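# Move the sample box into the window-side freezer rack

## Task

Carry the sample box from the shelved bench by the door to the freezer rack on the shelved bench by the window, and push it fully into a free slot. The rack has to stay on its bench, every other box has to remain fully inside the rack, and the sample box must never touch the floor; any violation is a failure. The parked cart, pedal bin and stool may be shifted. At the end, release the box and back the robot away, and the robot must not fall or be left leaning.

## Robot and tools

Robot: a Rainbow Robotics RB-Y1. It has a two-wheel drive base with rear casters, 0.66 m long and 0.58 m wide, whose front edge sits 0.10 m ahead of the wheel axle. On top are a folding torso (leg), two 7-joint arms with parallel grippers, and a pan/tilt head. The base cannot strafe. Each arm is rated for 3 kg. Heavy weight held far ahead of the wheels can tip the robot forward, and nothing stops that.

Frames: the base frame has its origin on the floor between the drive wheels, with x forward, y left and z up. The chest, left_hand and right_hand positions are reported in this frame. A hand point is the middle between its finger pads; the fingers point along the hand's -z and close along its x. Reported hand positions get less accurate at long reach. Odometry is the base frame at scene start and counts wheel turns only, so slipping shows up as travel. Heading runs from -3.142 to 3.142, positive to the left.

execute_actions: the argument is "actions", a list holding one action or none; an empty list just reports state. An optional "cameras" list picks from head_camera, left_wrist_camera, right_wrist_camera or all. Leaving it out, null or ["all"] gives every camera; [] gives none. An action may contain:
- "base": exactly one relative command. {"translate_m": d} drives d metres straight from where the base is now (range -3 to 3, positive is forward). {"rotate_rad": d} spins in place by d radians (range -3.2 to 3.2, positive is counter-clockwise seen from above). These are offsets, not poses. A drive or turn needing more than 8.667 s at its top speed is refused.
- "joints": a single dictionary for the whole robot, mapping joint names to absolute targets in radians (grippers in metres). Ranges: torso_squat_rad 0 to 1.2 (higher lowers a level chest); torso_shift_rad -0.3 to 0.6 (positive pushes hips forward); torso_pitch_rad -0.2 to 1.4 (positive bows forward); torso_yaw_rad -1.5 to 1.5 (positive turns left). Combined torso limits: squat+shift <= 1.52; squat-shift+pitch <= 1.57; shift+0.5 pitch-0.4 squat <= 0.7; shift+0.3 pitch-0.5 squat <= 0.39. Breaking one leaves the commanded torso joints short and "off_target". Arms, left/right: shoulder_pitch -2.356 to 2.356 (0 hangs, negative raises forward); left_shoulder_roll_rad 0 to 3.141 and right_shoulder_roll_rad -3.141 to 0 (moving away from 0 lifts the arm sideways); shoulder_yaw -2.094 to 2.094; elbow -2.617 to 0.01 (negative bends); forearm_roll -3.141 to 3.141; wrist_pitch -1.57 to 1.919 (negative tips the hand forward); hand_roll -2.705 to 2.705; gripper_m 0 to 0.1 (the pad opening). On both arms, yaw and roll signs follow the same sense (positive turns left / counter-clockwise from above). head_pan_rad -0.523 to 0.523 relative to the chest (positive left); head_tilt_rad -0.35 to 1.57 (positive looks down). The done tolerance is ±0.02 for joints and ±0.004 for grippers.
- "speeds": lower caps for that action, translate_m 0.05 to 0.4 m/s and rotate_rad 0.1 to 1.509 rad/s. "min_time_s" (0.1 to 8) sets a minimum duration for arm and head motions.
Default top speeds are 1 rad/s for arm joints (1.5 for forearm_roll, wrist_pitch and hand_roll), 1.5 for the head, 0.3 for squat and pitch, 0.15 for shift, 0.6 for yaw, and 0.1 m/s for grippers. Joints or the base left out of an action may keep pushing toward earlier targets. An unknown key or an out-of-range number refuses the whole call, and nothing moves.

wait: "seconds" from 0 to 10; it commands nothing and returns state and images. zoom_image: "camera" plus "region" [x0, y0, x1, y1] in pixels of that camera's most recent image, at most 504x504. The head image is 896x504 and the wrist images are 644x364. finished_scene: "scene" is an integer naming the scene to close. This is final, and the result tells whether the task was achieved.

Results: joint_positions, chest and hand poses, base_odometry, motor temperatures per arm joint, base_status and joint_status, on_its_own (targets held without a command from this call; "held at" gives the target, not the actual position), and a "pictures" line naming the images in order. Status words:
- done: reached. For the base it only means the wheels turned enough.
- off_target: resting short of the target and possibly still pushing.
- contact_stop: the torso or an arm met resistance.
- time_out: the motion overran its allowed time.
- stopped_with_arm: the torso halted because an arm contact-stopped.
- limit_stop_at_own_body: a guard halted a motion before self-contact.
- limit_stop_at_<name>: a built-in limit halted the motion.
- not_followed: after "joint command not followed", the self- or arm-to-arm check held back that arm's targets; read the cause line. The gripper still moves.
A contact_stop, time_out or stopped_with_arm on one joint halts its whole group (torso, left arm or right arm), and those joints drop their targets. After any stop, back off first in a separate action: arms, then torso. Exception: if both hands hold one object and the torso contact-stops right away with nothing in its way, resend every arm joint at its reported position, then repeat the torso command. If the torso stays stuck, a leg pressed against furniture can shove the base backward without odometry noticing.

Grasping: command an opening at least 0.005 m narrower than the object; "off_target" on the gripper is then normal.

Avoid: driving into furniture (the base does not stop, and the bent leg can stick out past the front edge); arms hitting or pressing each other, grippers included; torque reaching the load limits (elbow 33.1 N m, wrist joints 23, shoulders 64.4), which freezes the robot for 10 s; motors heating to 80 °C (a warning appears from 65 °C); drops, slams and hard shoves; the box touching the floor. A loose object may be nudged now and then. The robot holds its last command while you think.

Each tool is called after ">>>" by a JSON object that holds its "fn" and its "kwargs".

## Session

I'll start by looking at the current state and camera images.

>>> {"fn": "execute_actions", "kwargs": {"actions": []}}

Scene clock: 0.00 s.
Motor temperatures (°C, as the motors report them): left_arm=[30 27 29 28 32 32 35] | right_arm=[27 30 25 28 34 36 37]
base_odometry: x=+0.000 y=+0.000 heading=+0.000 (m, m, rad; odometry frame)
base_status: not commanded
joint_positions: torso_squat_rad=+0.350 torso_shift_rad=+0.000 torso_pitch_rad=+0.000 torso_yaw_rad=-0.001 left_shoulder_pitch_rad=-0.004 left_shoulder_roll_rad=+0.014 left_shoulder_yaw_rad=+0.038 left_elbow_rad=-0.098 left_forearm_roll_rad=-0.019 left_wrist_pitch_rad=+0.017 left_hand_roll_rad=+0.014 left_gripper_m=+0.099 right_shoulder_pitch_rad=+0.015 right_shoulder_roll_rad=-0.038 right_shoulder_yaw_rad=+0.024 right_elbow_rad=-0.221 right_forearm_roll_rad=-0.002 right_wrist_pitch_rad=-0.020 right_hand_roll_rad=-0.026 right_gripper_m=+0.100 head_pan_rad=+0.000 head_tilt_rad=+0.400
joint_status: not commanded
chest: x=-0.2276 y=+0.0000 z=+1.2474 quat_wxyz=(+1.000, +0.000, +0.000, +0.000) (m; base frame)
left_hand: x=-0.1810 y=+0.2326 z=+0.5642 quat_wxyz=(+0.999, +0.008, -0.042, +0.015) (m; base frame)
right_hand: x=-0.1273 y=-0.2460 z=+0.5697 quat_wxyz=(+0.993, -0.016, -0.113, -0.003) (m; base frame)
pictures: head_camera, left_wrist_camera, right_wrist_camera
Images, in order (width x height): head_camera 896x504, left_wrist_camera 644x364, right_wrist_camera 644x364.

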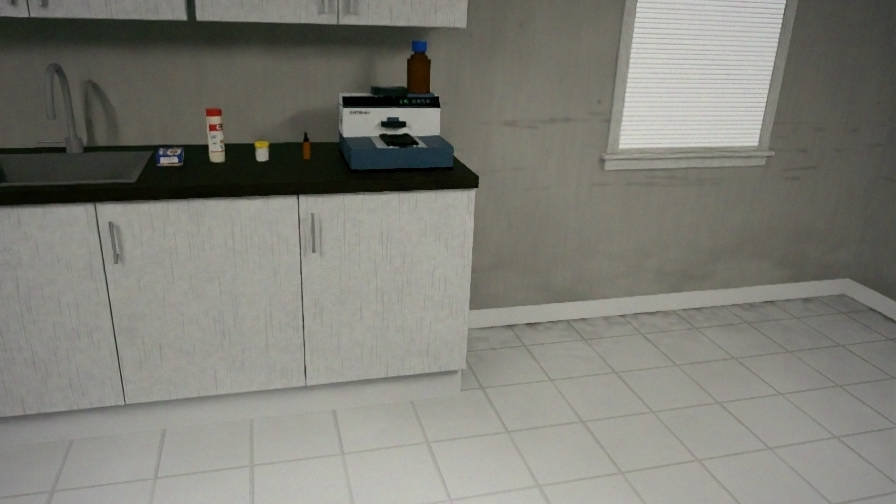

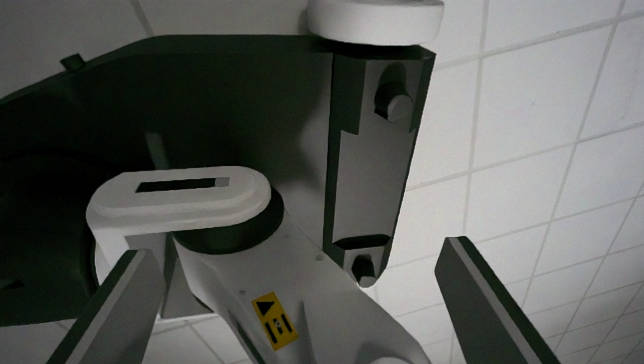

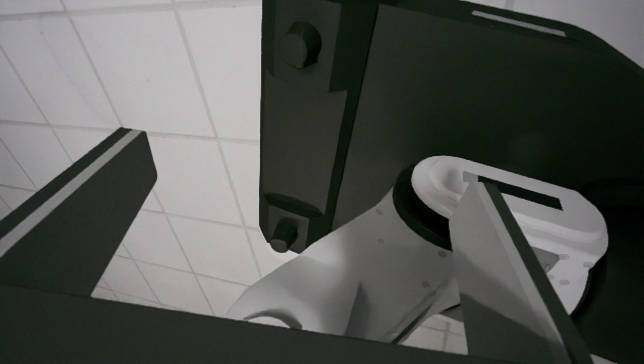

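>>> {"fn": "execute_actions", "kwargs": {"actions": [{"joints": {"head_pan_rad": -0.52, "torso_yaw_rad": -0.6, "head_tilt_rad": 0.35}}], "cameras": ["head_camera"]}}

Scene clock: 1.97 s.
Motor temperatures (°C, as the motors report them): left_arm=[30 27 29 28 32 32 35] | right_arm=[27 30 25 28 34 36 37]
base_odometry: x=+0.000 y=+0.000 heading=+0.000 (m, m, rad; odometry frame)
base_status: not commanded
joint_positions: torso_squat_rad=+0.350 torso_shift_rad=+0.000 torso_pitch_rad=+0.000 torso_yaw_rad=-0.600 left_shoulder_pitch_rad=-0.004 left_shoulder_roll_rad=+0.014 left_shoulder_yaw_rad=+0.038 left_elbow_rad=-0.098 left_forearm_roll_rad=-0.019 left_wrist_pitch_rad=+0.017 left_hand_roll_rad=+0.014 left_gripper_m=+0.099 right_shoulder_pitch_rad=+0.015 right_shoulder_roll_rad=-0.038 right_shoulder_yaw_rad=+0.024 right_elbow_rad=-0.221 right_forearm_roll_rad=-0.002 right_wrist_pitch_rad=-0.020 right_hand_roll_rad=-0.026 right_gripper_m=+0.100 head_pan_rad=-0.520 head_tilt_rad=+0.350
joint_status: all done
chest: x=-0.2276 y=+0.0000 z=+1.2474 quat_wxyz=(+0.955, +0.000, +0.000, -0.296) (m; base frame)
left_hand: x=-0.0582 y=+0.1657 z=+0.5641 quat_wxyz=(+0.959, -0.005, -0.043, -0.281) (m; base frame)
right_hand: x=-0.2839 y=-0.2598 z=+0.5697 quat_wxyz=(+0.948, -0.048, -0.103, -0.296) (m; base frame)
pictures: head_camera
Images, in order (width x height): head_camera 896x504.

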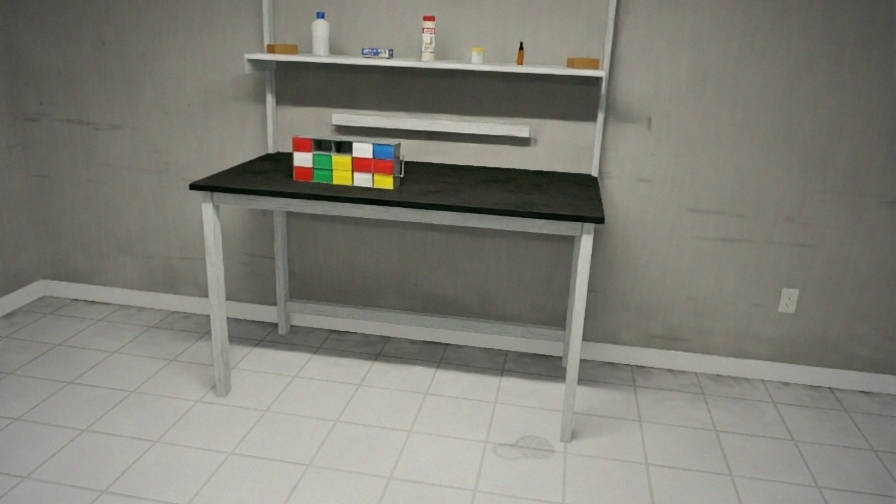

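>>> {"fn": "zoom_image", "kwargs": {"camera": "head_camera", "region": [260, 110, 440, 210]}}

>>> {"fn": "execute_actions", "kwargs": {"actions": [{"joints": {"torso_yaw_rad": -1.5}}], "cameras": ["head_camera"]}}

Region (260, 110, 440, 210) of head_camera's 896x504 image, scaled by 2.800, with more detail than that image has.

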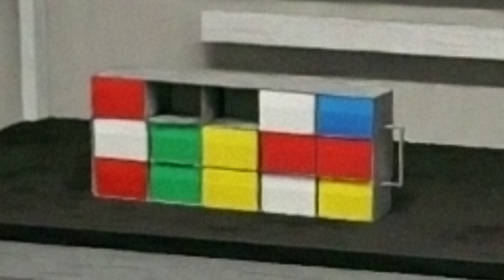

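Scene clock: 3.50 s.
Motor temperatures (°C, as the motors report them): left_arm=[30 27 29 28 32 32 35] | right_arm=[27 30 25 28 34 36 37]
base_odometry: x=+0.000 y=+0.000 heading=+0.000 (m, m, rad; odometry frame)
base_status: not commanded
joint_positions: torso_squat_rad=+0.350 torso_shift_rad=+0.000 torso_pitch_rad=+0.000 torso_yaw_rad=-1.074 left_shoulder_pitch_rad=-0.004 left_shoulder_roll_rad=+0.014 left_shoulder_yaw_rad=+0.038 left_elbow_rad=-0.098 left_forearm_roll_rad=-0.019 left_wrist_pitch_rad=+0.017 left_hand_roll_rad=+0.014 left_gripper_m=+0.099 right_shoulder_pitch_rad=+0.016 right_shoulder_roll_rad=-0.038 right_shoulder_yaw_rad=+0.024 right_elbow_rad=-0.221 right_forearm_roll_rad=-0.002 right_wrist_pitch_rad=-0.020 right_hand_roll_rad=-0.026 right_gripper_m=+0.100 head_pan_rad=-0.520 head_tilt_rad=+0.350
joint_status: torso_yaw_rad limit_stop_at_own_body (moved -0.474 of -0.900)
on_its_own: torso_yaw_rad is held at -1.074, not at your -1.500, since a limit_stop_at_own_body
chest: x=-0.2276 y=+0.0000 z=+1.2474 quat_wxyz=(+0.859, +0.000, +0.000, -0.512) (m; base frame)
left_hand: x=-0.0013 y=+0.0697 z=+0.5641 quat_wxyz=(+0.866, -0.015, -0.040, -0.498) (m; base frame)
right_hand: x=-0.3967 y=-0.2053 z=+0.5698 quat_wxyz=(+0.852, -0.071, -0.088, -0.510) (m; base frame)
pictures: head_camera
Images, in order (width x height): head_camera 896x504.

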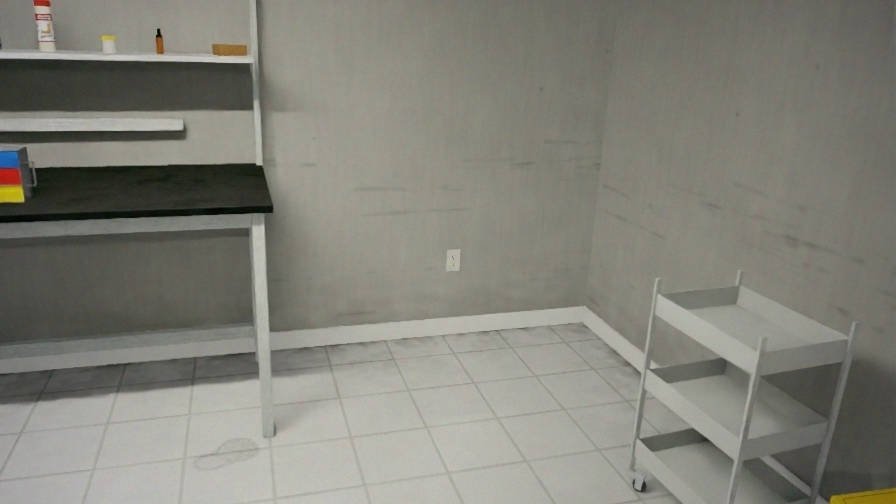

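>>> {"fn": "execute_actions", "kwargs": {"actions": [{"joints": {"torso_yaw_rad": 0.6, "head_pan_rad": 0.52}}], "cameras": ["head_camera"]}}

Scene clock: 7.17 s.
Motor temperatures (°C, as the motors report them): left_arm=[30 27 29 28 32 32 35] | right_arm=[27 30 25 28 34 36 37]
base_odometry: x=+0.000 y=+0.000 heading=+0.000 (m, m, rad; odometry frame)
base_status: not commanded
joint_positions: torso_squat_rad=+0.350 torso_shift_rad=+0.000 torso_pitch_rad=+0.000 torso_yaw_rad=+0.600 left_shoulder_pitch_rad=-0.004 left_shoulder_roll_rad=+0.014 left_shoulder_yaw_rad=+0.038 left_elbow_rad=-0.098 left_forearm_roll_rad=-0.019 left_wrist_pitch_rad=+0.017 left_hand_roll_rad=+0.014 left_gripper_m=+0.099 right_shoulder_pitch_rad=+0.015 right_shoulder_roll_rad=-0.038 right_shoulder_yaw_rad=+0.024 right_elbow_rad=-0.221 right_forearm_roll_rad=-0.002 right_wrist_pitch_rad=-0.020 right_hand_roll_rad=-0.026 right_gripper_m=+0.100 head_pan_rad=+0.520 head_tilt_rad=+0.350
joint_status: all done
chest: x=-0.2276 y=+0.0000 z=+1.2474 quat_wxyz=(+0.955, +0.000, +0.000, +0.296) (m; base frame)
left_hand: x=-0.3204 y=+0.2185 z=+0.5643 quat_wxyz=(+0.950, +0.021, -0.038, +0.310) (m; base frame)
right_hand: x=-0.0056 y=-0.1461 z=+0.5697 quat_wxyz=(+0.950, +0.019, -0.112, +0.291) (m; base frame)
pictures: head_camera
Images, in order (width x height): head_camera 896x504.

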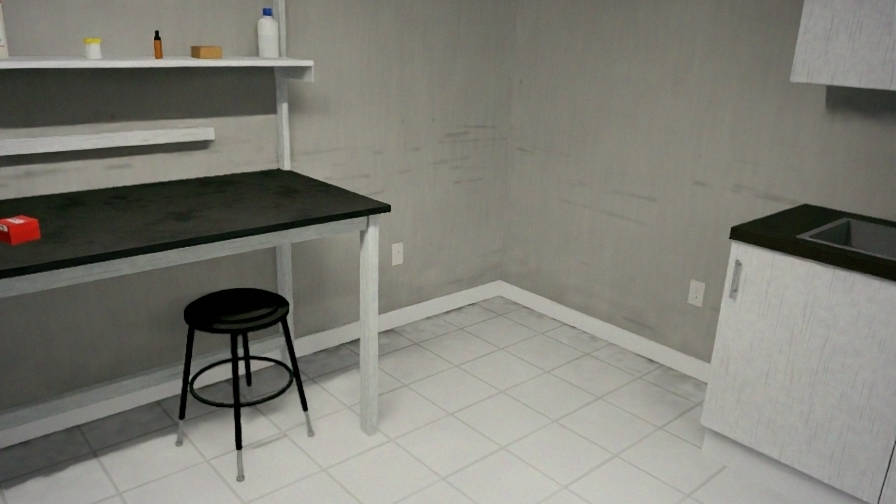

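>>> {"fn": "execute_actions", "kwargs": {"actions": [{"base": {"rotate_rad": 1.76}, "joints": {"torso_yaw_rad": 0.0, "head_pan_rad": 0.0, "head_tilt_rad": 0.4}}], "cameras": ["head_camera"]}}

Scene clock: 13.37 s.
Motor temperatures (°C, as the motors report them): left_arm=[30 27 29 28 32 32 35] | right_arm=[27 30 25 28 34 36 37]
base_odometry: x=+0.000 y=+0.000 heading=+1.759 (m, m, rad; odometry frame)
base_status: done
joint_positions: torso_squat_rad=+0.350 torso_shift_rad=+0.000 torso_pitch_rad=+0.000 torso_yaw_rad=+0.000 left_shoulder_pitch_rad=-0.004 left_shoulder_roll_rad=+0.014 left_shoulder_yaw_rad=+0.038 left_elbow_rad=-0.098 left_forearm_roll_rad=-0.019 left_wrist_pitch_rad=+0.017 left_hand_roll_rad=+0.014 left_gripper_m=+0.099 right_shoulder_pitch_rad=+0.016 right_shoulder_roll_rad=-0.038 right_shoulder_yaw_rad=+0.024 right_elbow_rad=-0.221 right_forearm_roll_rad=-0.002 right_wrist_pitch_rad=-0.020 right_hand_roll_rad=-0.026 right_gripper_m=+0.100 head_pan_rad=+0.000 head_tilt_rad=+0.400
joint_status: all done
chest: x=-0.2277 y=+0.0000 z=+1.2474 quat_wxyz=(+1.000, +0.000, +0.000, +0.000) (m; base frame)
left_hand: x=-0.1811 y=+0.2327 z=+0.5642 quat_wxyz=(+0.999, +0.008, -0.042, +0.015) (m; base frame)
right_hand: x=-0.1273 y=-0.2460 z=+0.5696 quat_wxyz=(+0.994, -0.016, -0.113, -0.002) (m; base frame)
pictures: head_camera
Images, in order (width x height): head_camera 896x504.

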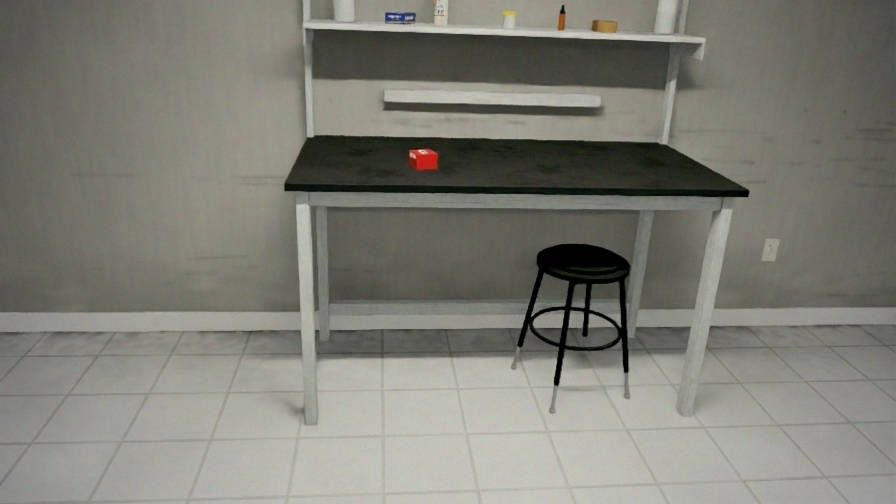

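>>> {"fn": "zoom_image", "kwargs": {"camera": "head_camera", "region": [380, 130, 470, 200]}}

>>> {"fn": "zoom_image", "kwargs": {"camera": "head_camera", "region": [200, 250, 700, 504]}}

Region (380, 130, 470, 200) of head_camera's 896x504 image, scaled by 5.600, with more detail than that image has.

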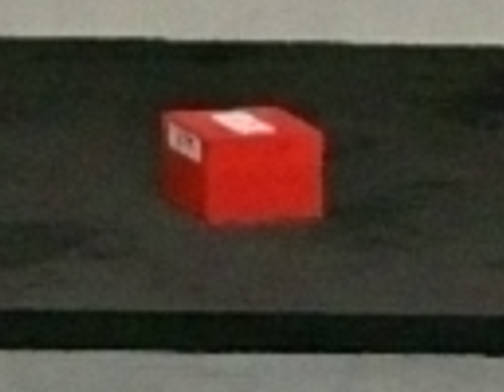

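Region (200, 250, 700, 504) of head_camera's 896x504 image, scaled by 1.008, with more detail than that image has; it fills the top 256 rows of this view, and the rest is white.

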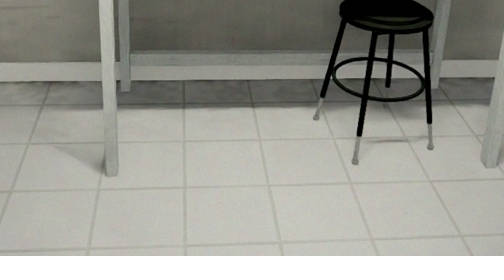

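>>> {"fn": "zoom_image", "kwargs": {"camera": "head_camera", "region": [340, 320, 520, 504]}}

Region (340, 320, 520, 504) of head_camera's 896x504 image, scaled by 2.739, with more detail than that image has; it fills the left 493 columns of this view, and the rest is white.

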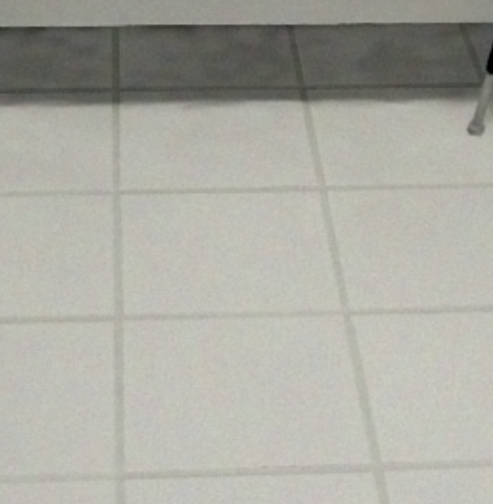

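>>> {"fn": "execute_actions", "kwargs": {"actions": [{"base": {"translate_m": 1.3}, "joints": {"right_shoulder_pitch_rad": -0.484, "right_shoulder_roll_rad": -0.037, "right_shoulder_yaw_rad": -0.16, "right_elbow_rad": -1.508, "right_forearm_roll_rad": 0.0, "right_wrist_pitch_rad": 1.006, "right_hand_roll_rad": 1.571, "right_gripper_m": 0.1, "head_tilt_rad": 0.62}, "min_time_s": 3}], "cameras": ["head_camera", "right_wrist_camera"]}}

Scene clock: 23.80 s.
Motor temperatures (°C, as the motors report them): left_arm=[30 27 29 28 32 32 35] | right_arm=[28 30 25 28 34 36 37]
base_odometry: x=-0.245 y=+1.277 heading=+1.760 (m, m, rad; odometry frame)
base_status: done
joint_positions: torso_squat_rad=+0.350 torso_shift_rad=+0.000 torso_pitch_rad=+0.000 torso_yaw_rad=+0.000 left_shoulder_pitch_rad=-0.004 left_shoulder_roll_rad=+0.014 left_shoulder_yaw_rad=+0.038 left_elbow_rad=-0.098 left_forearm_roll_rad=-0.019 left_wrist_pitch_rad=+0.017 left_hand_roll_rad=+0.014 left_gripper_m=+0.099 right_shoulder_pitch_rad=-0.484 right_shoulder_roll_rad=-0.037 right_shoulder_yaw_rad=-0.160 right_elbow_rad=-1.508 right_forearm_roll_rad=+0.000 right_wrist_pitch_rad=+1.006 right_hand_roll_rad=+1.571 right_gripper_m=+0.100 head_pan_rad=+0.000 head_tilt_rad=+0.620
joint_status: all done
chest: x=-0.2276 y=+0.0000 z=+1.2474 quat_wxyz=(+1.000, +0.000, +0.000, +0.000) (m; base frame)
left_hand: x=-0.1811 y=+0.2327 z=+0.5642 quat_wxyz=(+0.999, +0.008, -0.042, +0.015) (m; base frame)
right_hand: x=+0.3595 y=-0.2197 z=+1.0314 quat_wxyz=(+0.627, -0.326, -0.327, +0.627) (m; base frame)
pictures: head_camera, right_wrist_camera
Images, in order (width x height): head_camera 896x504, right_wrist_camera 644x364.

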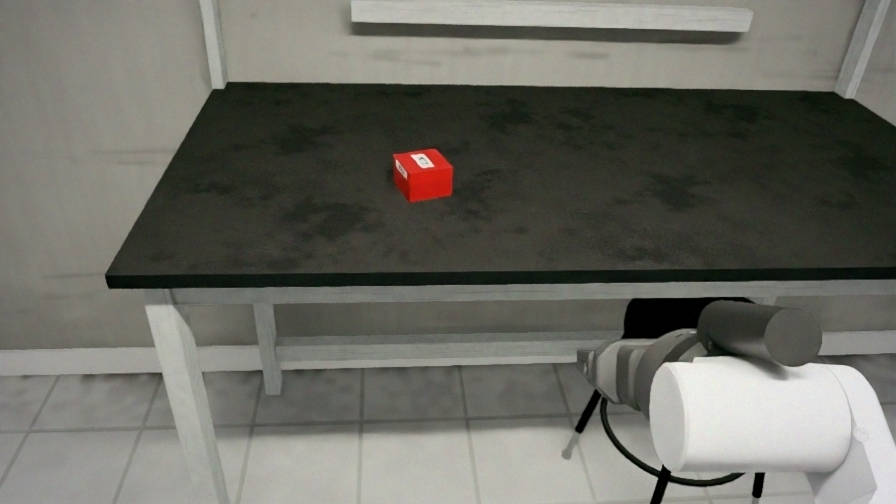

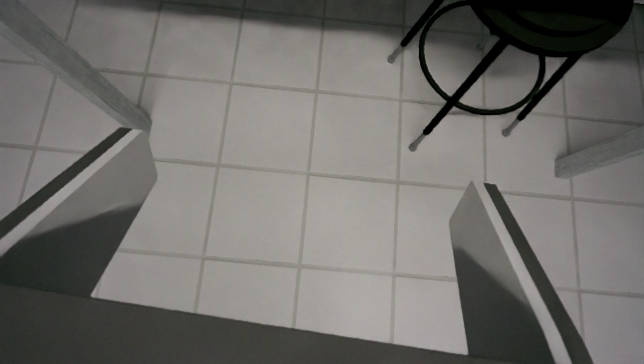

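>>> {"fn": "zoom_image", "kwargs": {"camera": "head_camera", "region": [370, 130, 480, 220]}}

>>> {"fn": "zoom_image", "kwargs": {"camera": "head_camera", "region": [540, 280, 896, 504]}}

Region (370, 130, 480, 220) of head_camera's 896x504 image, scaled by 4.582, with more detail than that image has; it fills the top 412 rows of this view, and the rest is white.

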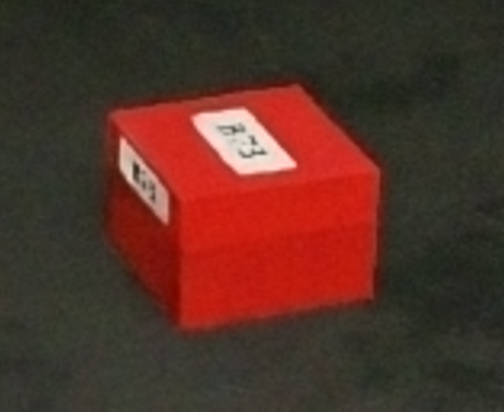

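Region (540, 280, 896, 504) of head_camera's 896x504 image, scaled by 1.416, with more detail than that image has; it fills the top 317 rows of this view, and the rest is white.

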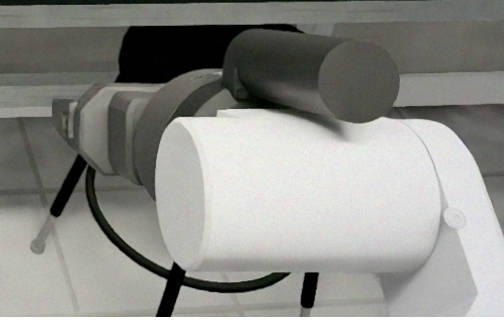

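>>> {"fn": "execute_actions", "kwargs": {"actions": [{"base": {"translate_m": 0.575}, "joints": {"torso_yaw_rad": 0.395, "torso_squat_rad": 0.4, "right_shoulder_pitch_rad": -0.143, "right_shoulder_roll_rad": -0.003, "right_shoulder_yaw_rad": -0.049, "right_elbow_rad": -1.79, "right_forearm_roll_rad": 0.0, "right_wrist_pitch_rad": 0.79, "right_hand_roll_rad": 1.571, "head_tilt_rad": 0.85, "head_pan_rad": -0.4}, "min_time_s": 1.0}], "cameras": ["head_camera", "right_wrist_camera"]}}

Scene clock: 28.70 s.
Motor temperatures (°C, as the motors report them): left_arm=[30 27 29 28 32 32 35] | right_arm=[28 30 25 28 34 36 37]
base_odometry: x=-0.353 y=+1.842 heading=+1.761 (m, m, rad; odometry frame)
base_status: done
joint_positions: torso_squat_rad=+0.400 torso_shift_rad=+0.000 torso_pitch_rad=+0.000 torso_yaw_rad=+0.395 left_shoulder_pitch_rad=-0.004 left_shoulder_roll_rad=+0.014 left_shoulder_yaw_rad=+0.038 left_elbow_rad=-0.098 left_forearm_roll_rad=-0.019 left_wrist_pitch_rad=+0.017 left_hand_roll_rad=+0.014 left_gripper_m=+0.099 right_shoulder_pitch_rad=-0.143 right_shoulder_roll_rad=-0.003 right_shoulder_yaw_rad=-0.049 right_elbow_rad=-1.790 right_forearm_roll_rad=+0.000 right_wrist_pitch_rad=+0.790 right_hand_roll_rad=+1.571 right_gripper_m=+0.100 head_pan_rad=-0.400 head_tilt_rad=+0.850
joint_status: all done
chest: x=-0.2276 y=+0.0000 z=+1.2347 quat_wxyz=(+0.981, +0.000, +0.000, +0.196) (m; base frame)
left_hand: x=-0.2742 y=+0.2328 z=+0.5516 quat_wxyz=(+0.977, +0.016, -0.040, +0.211) (m; base frame)
right_hand: x=+0.3440 y=+0.0001 z=+1.0074 quat_wxyz=(+0.468, -0.298, -0.447, +0.702) (m; base frame)
pictures: head_camera, right_wrist_camera
Images, in order (width x height): head_camera 896x504, right_wrist_camera 644x364.

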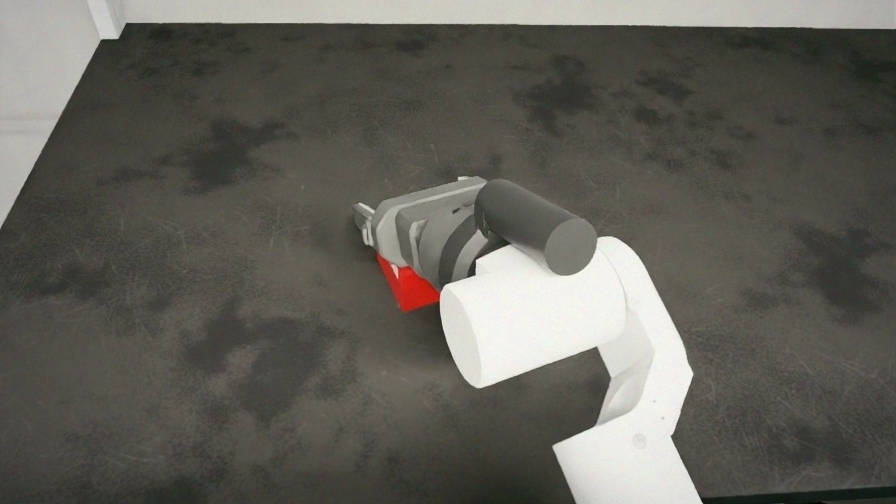

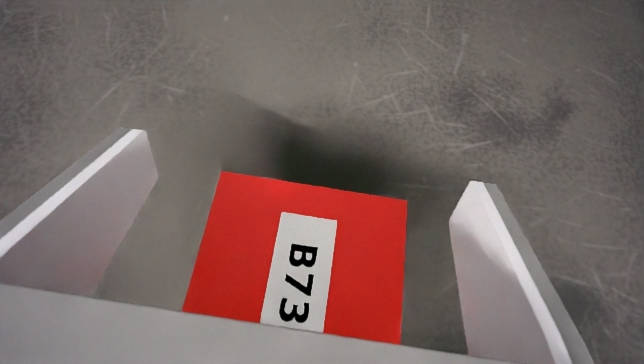

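>>> {"fn": "execute_actions", "kwargs": {"actions": [{"joints": {"torso_squat_rad": 0.51, "right_shoulder_pitch_rad": -0.003, "right_shoulder_roll_rad": -0.006, "right_shoulder_yaw_rad": -0.001, "right_elbow_rad": -1.948, "right_wrist_pitch_rad": 0.816}}], "cameras": ["head_camera", "right_wrist_camera"]}}

Scene clock: 31.17 s.
Motor temperatures (°C, as the motors report them): left_arm=[30 27 29 28 32 32 35] | right_arm=[28 30 25 28 34 36 37]
base_odometry: x=-0.353 y=+1.842 heading=+1.761 (m, m, rad; odometry frame)
base_status: not commanded
joint_positions: torso_squat_rad=+0.510 torso_shift_rad=+0.000 torso_pitch_rad=+0.000 torso_yaw_rad=+0.395 left_shoulder_pitch_rad=-0.004 left_shoulder_roll_rad=+0.014 left_shoulder_yaw_rad=+0.038 left_elbow_rad=-0.098 left_forearm_roll_rad=-0.019 left_wrist_pitch_rad=+0.017 left_hand_roll_rad=+0.014 left_gripper_m=+0.099 right_shoulder_pitch_rad=-0.003 right_shoulder_roll_rad=-0.006 right_shoulder_yaw_rad=-0.001 right_elbow_rad=-1.948 right_forearm_roll_rad=+0.000 right_wrist_pitch_rad=+0.816 right_hand_roll_rad=+1.571 right_gripper_m=+0.100 head_pan_rad=-0.400 head_tilt_rad=+0.850
joint_status: all done
chest: x=-0.2277 y=-0.0001 z=+1.2008 quat_wxyz=(+0.981, +0.000, +0.000, +0.196) (m; base frame)
left_hand: x=-0.2742 y=+0.2328 z=+0.5177 quat_wxyz=(+0.977, +0.016, -0.040, +0.211) (m; base frame)
right_hand: x=+0.3100 y=-0.0161 z=+0.9738 quat_wxyz=(+0.466, -0.300, -0.446, +0.702) (m; base frame)
pictures: head_camera, right_wrist_camera
Images, in order (width x height): head_camera 896x504, right_wrist_camera 644x364.

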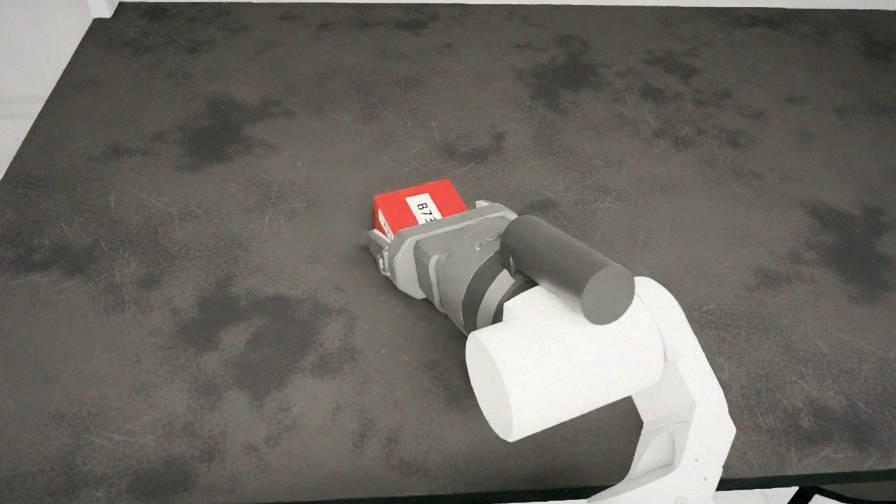

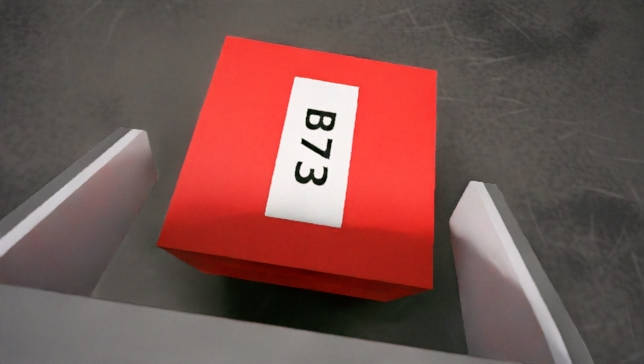

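>>> {"fn": "execute_actions", "kwargs": {"actions": [{"joints": {"torso_squat_rad": 0.576}}], "cameras": ["right_wrist_camera"]}}

>>> {"fn": "execute_actions", "kwargs": {"actions": [{"joints": {"right_gripper_m": 0.064}}], "cameras": ["head_camera", "right_wrist_camera"]}}

Scene clock: 32.47 s.
Motor temperatures (°C, as the motors report them): left_arm=[30 27 29 28 32 32 35] | right_arm=[28 30 25 28 34 36 37]
base_odometry: x=-0.353 y=+1.842 heading=+1.761 (m, m, rad; odometry frame)
base_status: not commanded
joint_positions: torso_squat_rad=+0.576 torso_shift_rad=+0.000 torso_pitch_rad=+0.000 torso_yaw_rad=+0.395 left_shoulder_pitch_rad=-0.004 left_shoulder_roll_rad=+0.014 left_shoulder_yaw_rad=+0.038 left_elbow_rad=-0.098 left_forearm_roll_rad=-0.019 left_wrist_pitch_rad=+0.017 left_hand_roll_rad=+0.014 left_gripper_m=+0.099 right_shoulder_pitch_rad=-0.003 right_shoulder_roll_rad=-0.006 right_shoulder_yaw_rad=-0.001 right_elbow_rad=-1.948 right_forearm_roll_rad=+0.000 right_wrist_pitch_rad=+0.816 right_hand_roll_rad=+1.571 right_gripper_m=+0.100 head_pan_rad=-0.400 head_tilt_rad=+0.850
joint_status: all done
chest: x=-0.2277 y=-0.0001 z=+1.1770 quat_wxyz=(+0.981, +0.000, +0.000, +0.196) (m; base frame)
left_hand: x=-0.2742 y=+0.2327 z=+0.4938 quat_wxyz=(+0.977, +0.016, -0.040, +0.211) (m; base frame)
right_hand: x=+0.3100 y=-0.0161 z=+0.9499 quat_wxyz=(+0.466, -0.300, -0.446, +0.702) (m; base frame)
pictures: right_wrist_camera
Images, in order (width x height): right_wrist_camera 644x364.

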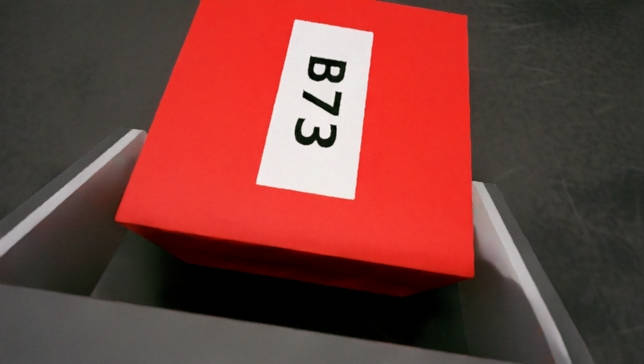

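Scene clock: 33.30 s.
Motor temperatures (°C, as the motors report them): left_arm=[30 27 29 28 32 32 35] | right_arm=[28 30 25 28 34 36 37]
base_odometry: x=-0.353 y=+1.842 heading=+1.761 (m, m, rad; odometry frame)
base_status: not commanded
joint_positions: torso_squat_rad=+0.576 torso_shift_rad=+0.000 torso_pitch_rad=+0.000 torso_yaw_rad=+0.395 left_shoulder_pitch_rad=-0.004 left_shoulder_roll_rad=+0.014 left_shoulder_yaw_rad=+0.038 left_elbow_rad=-0.098 left_forearm_roll_rad=-0.019 left_wrist_pitch_rad=+0.017 left_hand_roll_rad=+0.014 left_gripper_m=+0.099 right_shoulder_pitch_rad=-0.003 right_shoulder_roll_rad=-0.006 right_shoulder_yaw_rad=-0.001 right_elbow_rad=-1.948 right_forearm_roll_rad=+0.000 right_wrist_pitch_rad=+0.816 right_hand_roll_rad=+1.571 right_gripper_m=+0.076 head_pan_rad=-0.400 head_tilt_rad=+0.850
joint_status: right_gripper_m off_target (ended at +0.076, target +0.064)
chest: x=-0.2277 y=-0.0001 z=+1.1770 quat_wxyz=(+0.981, +0.000, +0.000, +0.196) (m; base frame)
left_hand: x=-0.2742 y=+0.2327 z=+0.4938 quat_wxyz=(+0.977, +0.016, -0.040, +0.211) (m; base frame)
right_hand: x=+0.3100 y=-0.0161 z=+0.9499 quat_wxyz=(+0.466, -0.300, -0.446, +0.702) (m; base frame)
pictures: head_camera, right_wrist_camera
Images, in order (width x height): head_camera 896x504, right_wrist_camera 644x364.

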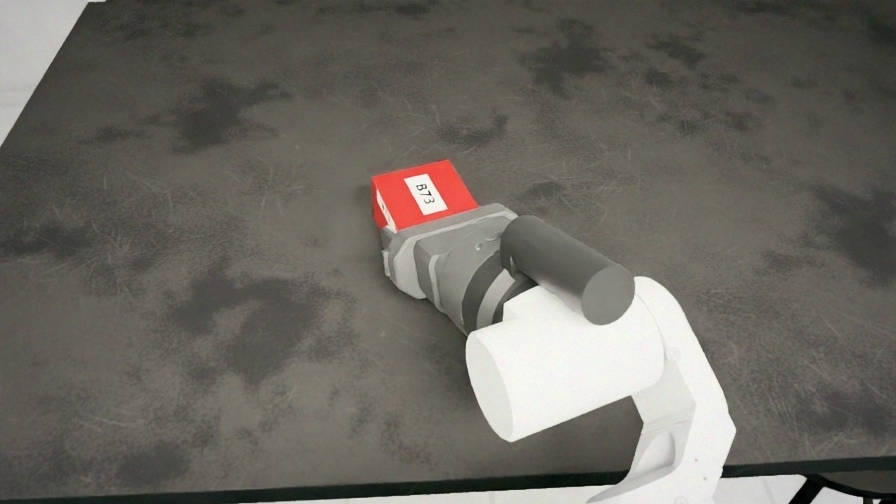

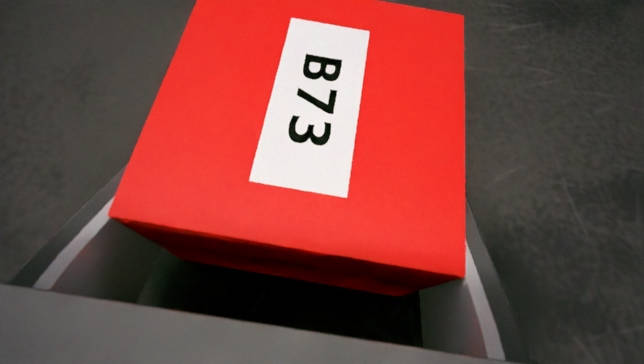

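>>> {"fn": "execute_actions", "kwargs": {"actions": [{"joints": {"torso_squat_rad": 0.48}}], "cameras": ["head_camera", "right_wrist_camera"]}}

Scene clock: 34.57 s.
Motor temperatures (°C, as the motors report them): left_arm=[30 27 29 28 32 32 35] | right_arm=[28 30 25 28 34 36 37]
base_odometry: x=-0.353 y=+1.842 heading=+1.761 (m, m, rad; odometry frame)
base_status: not commanded
joint_positions: torso_squat_rad=+0.480 torso_shift_rad=+0.000 torso_pitch_rad=+0.001 torso_yaw_rad=+0.395 left_shoulder_pitch_rad=-0.004 left_shoulder_roll_rad=+0.014 left_shoulder_yaw_rad=+0.038 left_elbow_rad=-0.098 left_forearm_roll_rad=-0.019 left_wrist_pitch_rad=+0.017 left_hand_roll_rad=+0.014 left_gripper_m=+0.099 right_shoulder_pitch_rad=-0.003 right_shoulder_roll_rad=-0.006 right_shoulder_yaw_rad=-0.001 right_elbow_rad=-1.948 right_forearm_roll_rad=+0.000 right_wrist_pitch_rad=+0.816 right_hand_roll_rad=+1.571 right_gripper_m=+0.076 head_pan_rad=-0.400 head_tilt_rad=+0.850
joint_status: all done
chest: x=-0.2276 y=-0.0001 z=+1.2108 quat_wxyz=(+0.981, +0.000, +0.000, +0.196) (m; base frame)
left_hand: x=-0.2742 y=+0.2328 z=+0.5277 quat_wxyz=(+0.977, +0.016, -0.040, +0.211) (m; base frame)
right_hand: x=+0.3101 y=-0.0161 z=+0.9835 quat_wxyz=(+0.467, -0.300, -0.446, +0.702) (m; base frame)
pictures: head_camera, right_wrist_camera
Images, in order (width x height): head_camera 896x504, right_wrist_camera 644x364.

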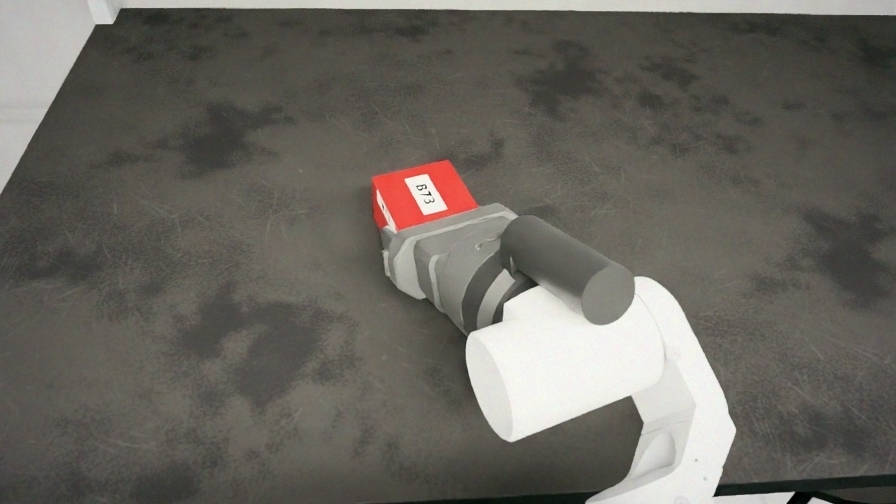

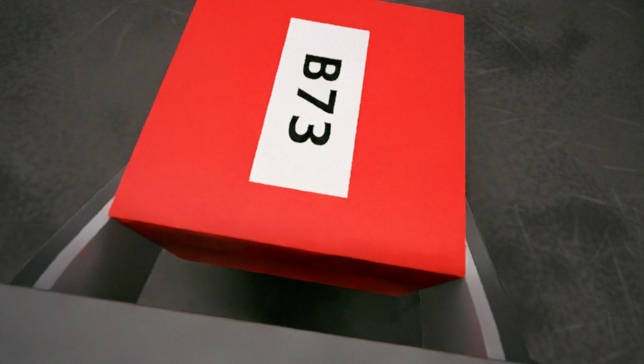

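>>> {"fn": "execute_actions", "kwargs": {"actions": [{"base": {"translate_m": -0.6}, "joints": {"torso_squat_rad": 0.35, "torso_yaw_rad": 0.0, "head_pan_rad": 0.0, "head_tilt_rad": 0.45}}], "cameras": ["right_wrist_camera"]}}

>>> {"fn": "execute_actions", "kwargs": {"actions": [{"base": {"rotate_rad": -2.81}}], "cameras": ["head_camera", "right_wrist_camera"]}}

Scene clock: 39.80 s.
Motor temperatures (°C, as the motors report them): left_arm=[30 27 29 28 32 32 35] | right_arm=[28 30 25 28 34 36 37]
base_odometry: x=-0.240 y=+1.252 heading=+1.762 (m, m, rad; odometry frame)
base_status: done
joint_positions: torso_squat_rad=+0.350 torso_shift_rad=+0.000 torso_pitch_rad=+0.000 torso_yaw_rad=+0.000 left_shoulder_pitch_rad=-0.004 left_shoulder_roll_rad=+0.014 left_shoulder_yaw_rad=+0.038 left_elbow_rad=-0.098 left_forearm_roll_rad=-0.019 left_wrist_pitch_rad=+0.017 left_hand_roll_rad=+0.014 left_gripper_m=+0.099 right_shoulder_pitch_rad=-0.003 right_shoulder_roll_rad=-0.006 right_shoulder_yaw_rad=-0.001 right_elbow_rad=-1.948 right_forearm_roll_rad=+0.000 right_wrist_pitch_rad=+0.816 right_hand_roll_rad=+1.571 right_gripper_m=+0.076 head_pan_rad=+0.000 head_tilt_rad=+0.450
joint_status: all done
chest: x=-0.2276 y=+0.0000 z=+1.2475 quat_wxyz=(+1.000, +0.000, +0.000, +0.000) (m; base frame)
left_hand: x=-0.1811 y=+0.2327 z=+0.5643 quat_wxyz=(+0.999, +0.008, -0.042, +0.015) (m; base frame)
right_hand: x=+0.2623 y=-0.2218 z=+1.0201 quat_wxyz=(+0.595, -0.382, -0.378, +0.597) (m; base frame)
pictures: right_wrist_camera
Images, in order (width x height): right_wrist_camera 644x364.

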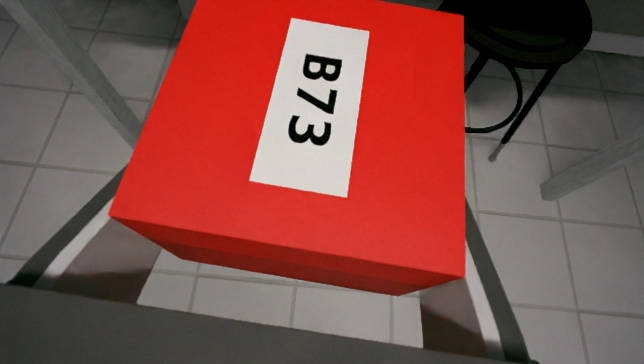

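Scene clock: 44.87 s.
Motor temperatures (°C, as the motors report them): left_arm=[30 27 29 28 32 32 35] | right_arm=[28 30 25 28 34 36 37]
base_odometry: x=-0.240 y=+1.252 heading=-1.047 (m, m, rad; odometry frame)
base_status: done
joint_positions: torso_squat_rad=+0.350 torso_shift_rad=+0.000 torso_pitch_rad=+0.000 torso_yaw_rad=+0.000 left_shoulder_pitch_rad=-0.004 left_shoulder_roll_rad=+0.014 left_shoulder_yaw_rad=+0.038 left_elbow_rad=-0.098 left_forearm_roll_rad=-0.019 left_wrist_pitch_rad=+0.017 left_hand_roll_rad=+0.014 left_gripper_m=+0.099 right_shoulder_pitch_rad=-0.003 right_shoulder_roll_rad=-0.006 right_shoulder_yaw_rad=-0.001 right_elbow_rad=-1.948 right_forearm_roll_rad=+0.000 right_wrist_pitch_rad=+0.816 right_hand_roll_rad=+1.571 right_gripper_m=+0.076 head_pan_rad=+0.000 head_tilt_rad=+0.450
joint_status: not commanded
chest: x=-0.2277 y=+0.0000 z=+1.2475 quat_wxyz=(+1.000, +0.000, +0.000, +0.000) (m; base frame)
left_hand: x=-0.1812 y=+0.2327 z=+0.5643 quat_wxyz=(+0.999, +0.008, -0.042, +0.015) (m; base frame)
right_hand: x=+0.2623 y=-0.2218 z=+1.0201 quat_wxyz=(+0.595, -0.382, -0.378, +0.597) (m; base frame)
pictures: head_camera, right_wrist_camera
Images, in order (width x height): head_camera 896x504, right_wrist_camera 644x364.

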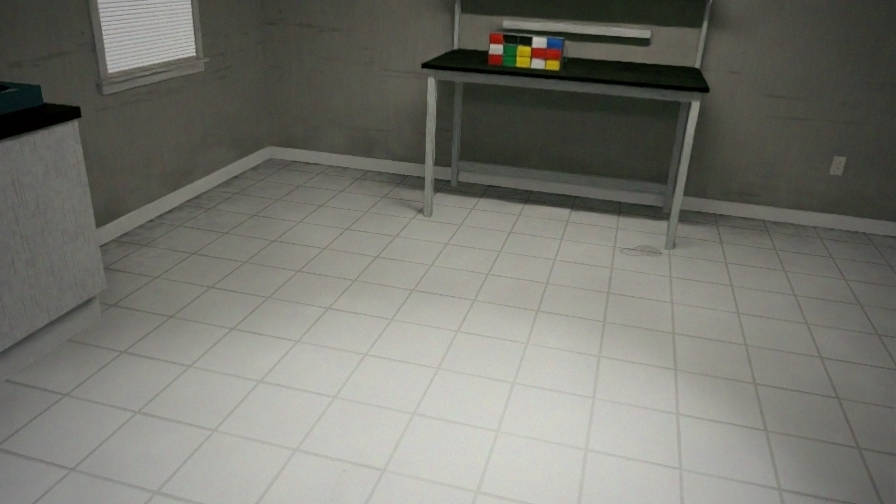

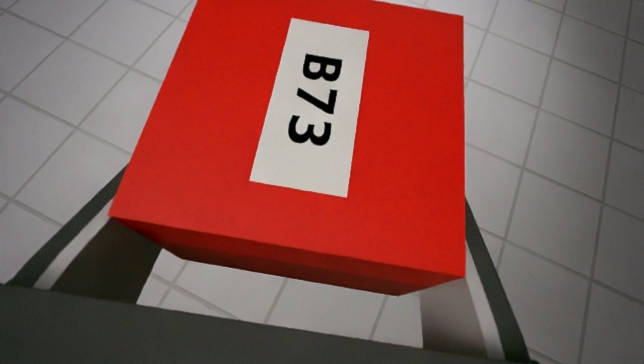

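>>> {"fn": "zoom_image", "kwargs": {"camera": "head_camera", "region": [410, 10, 610, 110]}}

>>> {"fn": "zoom_image", "kwargs": {"camera": "head_camera", "region": [400, 180, 800, 504]}}

Region (410, 10, 610, 110) of head_camera's 896x504 image, scaled by 2.520, with more detail than that image has.

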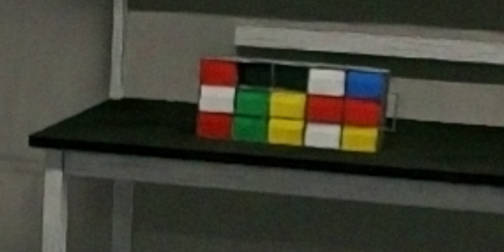

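Region (400, 180, 800, 504) of head_camera's 896x504 image, scaled by 1.260, with more detail than that image has; it fills the top 408 rows of this view, and the rest is white.

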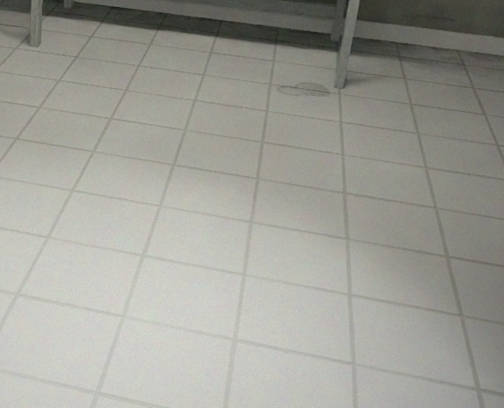

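>>> {"fn": "execute_actions", "kwargs": {"actions": [{"base": {"translate_m": 2.8}, "joints": {"head_pan_rad": -0.4, "head_tilt_rad": 0.5}}], "cameras": ["head_camera", "right_wrist_camera"]}}

Scene clock: 54.27 s.
Motor temperatures (°C, as the motors report them): left_arm=[30 27 29 28 32 32 35] | right_arm=[28 30 25 28 34 36 37]
base_odometry: x=+1.159 y=-1.174 heading=-1.048 (m, m, rad; odometry frame)
base_status: done
joint_positions: torso_squat_rad=+0.350 torso_shift_rad=+0.000 torso_pitch_rad=+0.000 torso_yaw_rad=+0.000 left_shoulder_pitch_rad=-0.004 left_shoulder_roll_rad=+0.014 left_shoulder_yaw_rad=+0.038 left_elbow_rad=-0.098 left_forearm_roll_rad=-0.019 left_wrist_pitch_rad=+0.017 left_hand_roll_rad=+0.014 left_gripper_m=+0.099 right_shoulder_pitch_rad=-0.003 right_shoulder_roll_rad=-0.006 right_shoulder_yaw_rad=-0.001 right_elbow_rad=-1.948 right_forearm_roll_rad=+0.000 right_wrist_pitch_rad=+0.816 right_hand_roll_rad=+1.571 right_gripper_m=+0.076 head_pan_rad=-0.400 head_tilt_rad=+0.500
joint_status: all done
chest: x=-0.2276 y=+0.0000 z=+1.2475 quat_wxyz=(+1.000, +0.000, +0.000, +0.000) (m; base frame)
left_hand: x=-0.1812 y=+0.2327 z=+0.5643 quat_wxyz=(+0.999, +0.008, -0.042, +0.015) (m; base frame)
right_hand: x=+0.2623 y=-0.2218 z=+1.0200 quat_wxyz=(+0.595, -0.381, -0.378, +0.597) (m; base frame)
pictures: head_camera, right_wrist_camera
Images, in order (width x height): head_camera 896x504, right_wrist_camera 644x364.

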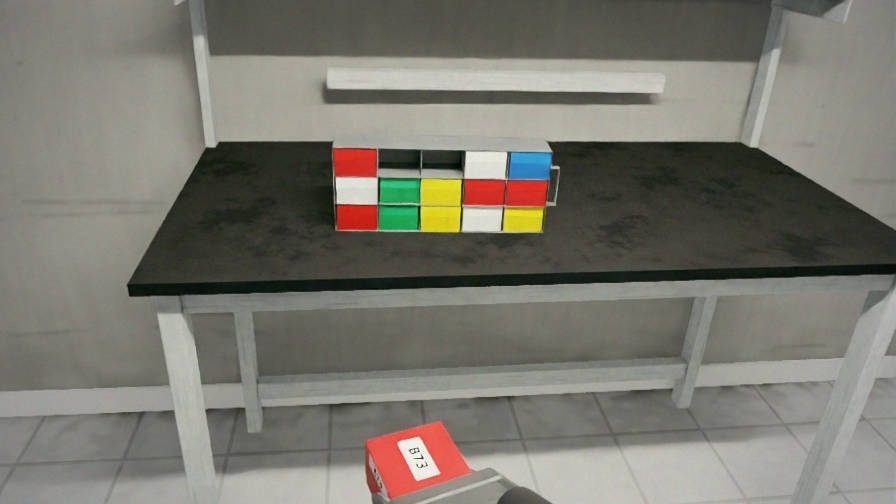

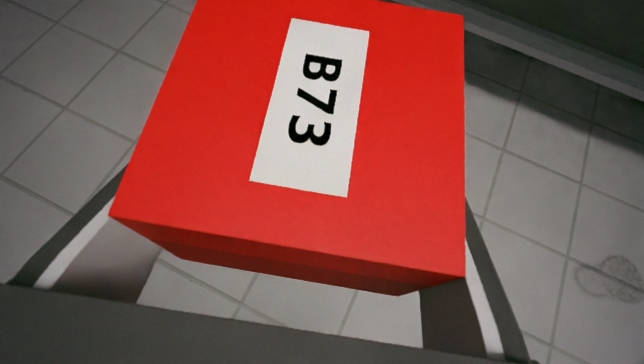

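>>> {"fn": "zoom_image", "kwargs": {"camera": "head_camera", "region": [320, 120, 572, 246]}}

>>> {"fn": "zoom_image", "kwargs": {"camera": "head_camera", "region": [370, 128, 480, 190]}}

Region (320, 120, 572, 246) of head_camera's 896x504 image, scaled by 2.000, with more detail than that image has.

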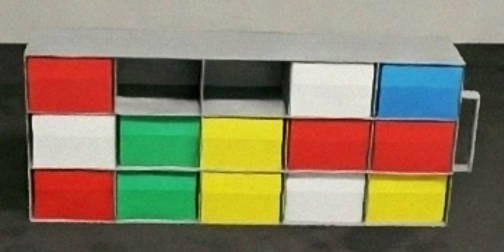

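Region (370, 128, 480, 190) of head_camera's 896x504 image, scaled by 4.582, with more detail than that image has; it fills the top 284 rows of this view, and the rest is white.

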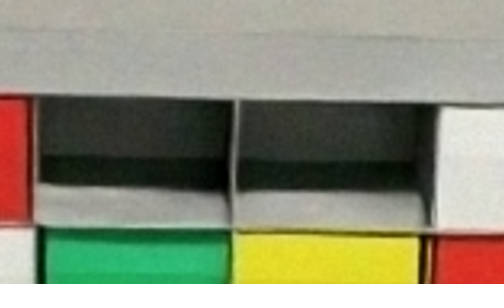

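>>> {"fn": "zoom_image", "kwargs": {"camera": "head_camera", "region": [320, 128, 430, 240]}}

>>> {"fn": "zoom_image", "kwargs": {"camera": "head_camera", "region": [460, 128, 570, 240]}}

Region (320, 128, 430, 240) of head_camera's 896x504 image, scaled by 4.500, with more detail than that image has; it fills the left 495 columns of this view, and the rest is white.

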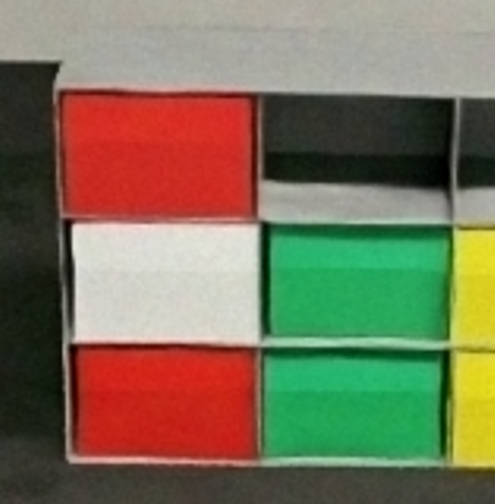

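Region (460, 128, 570, 240) of head_camera's 896x504 image, scaled by 4.500, with more detail than that image has; it fills the left 495 columns of this view, and the rest is white.

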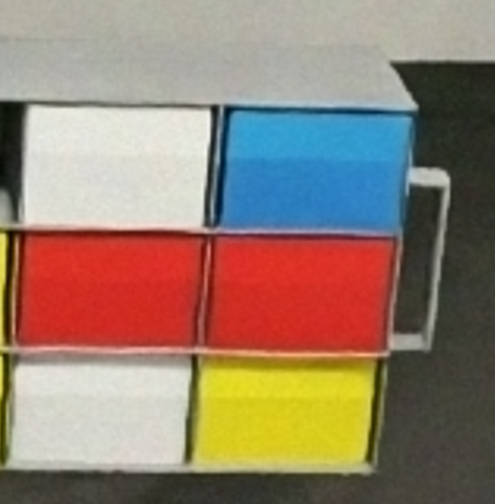

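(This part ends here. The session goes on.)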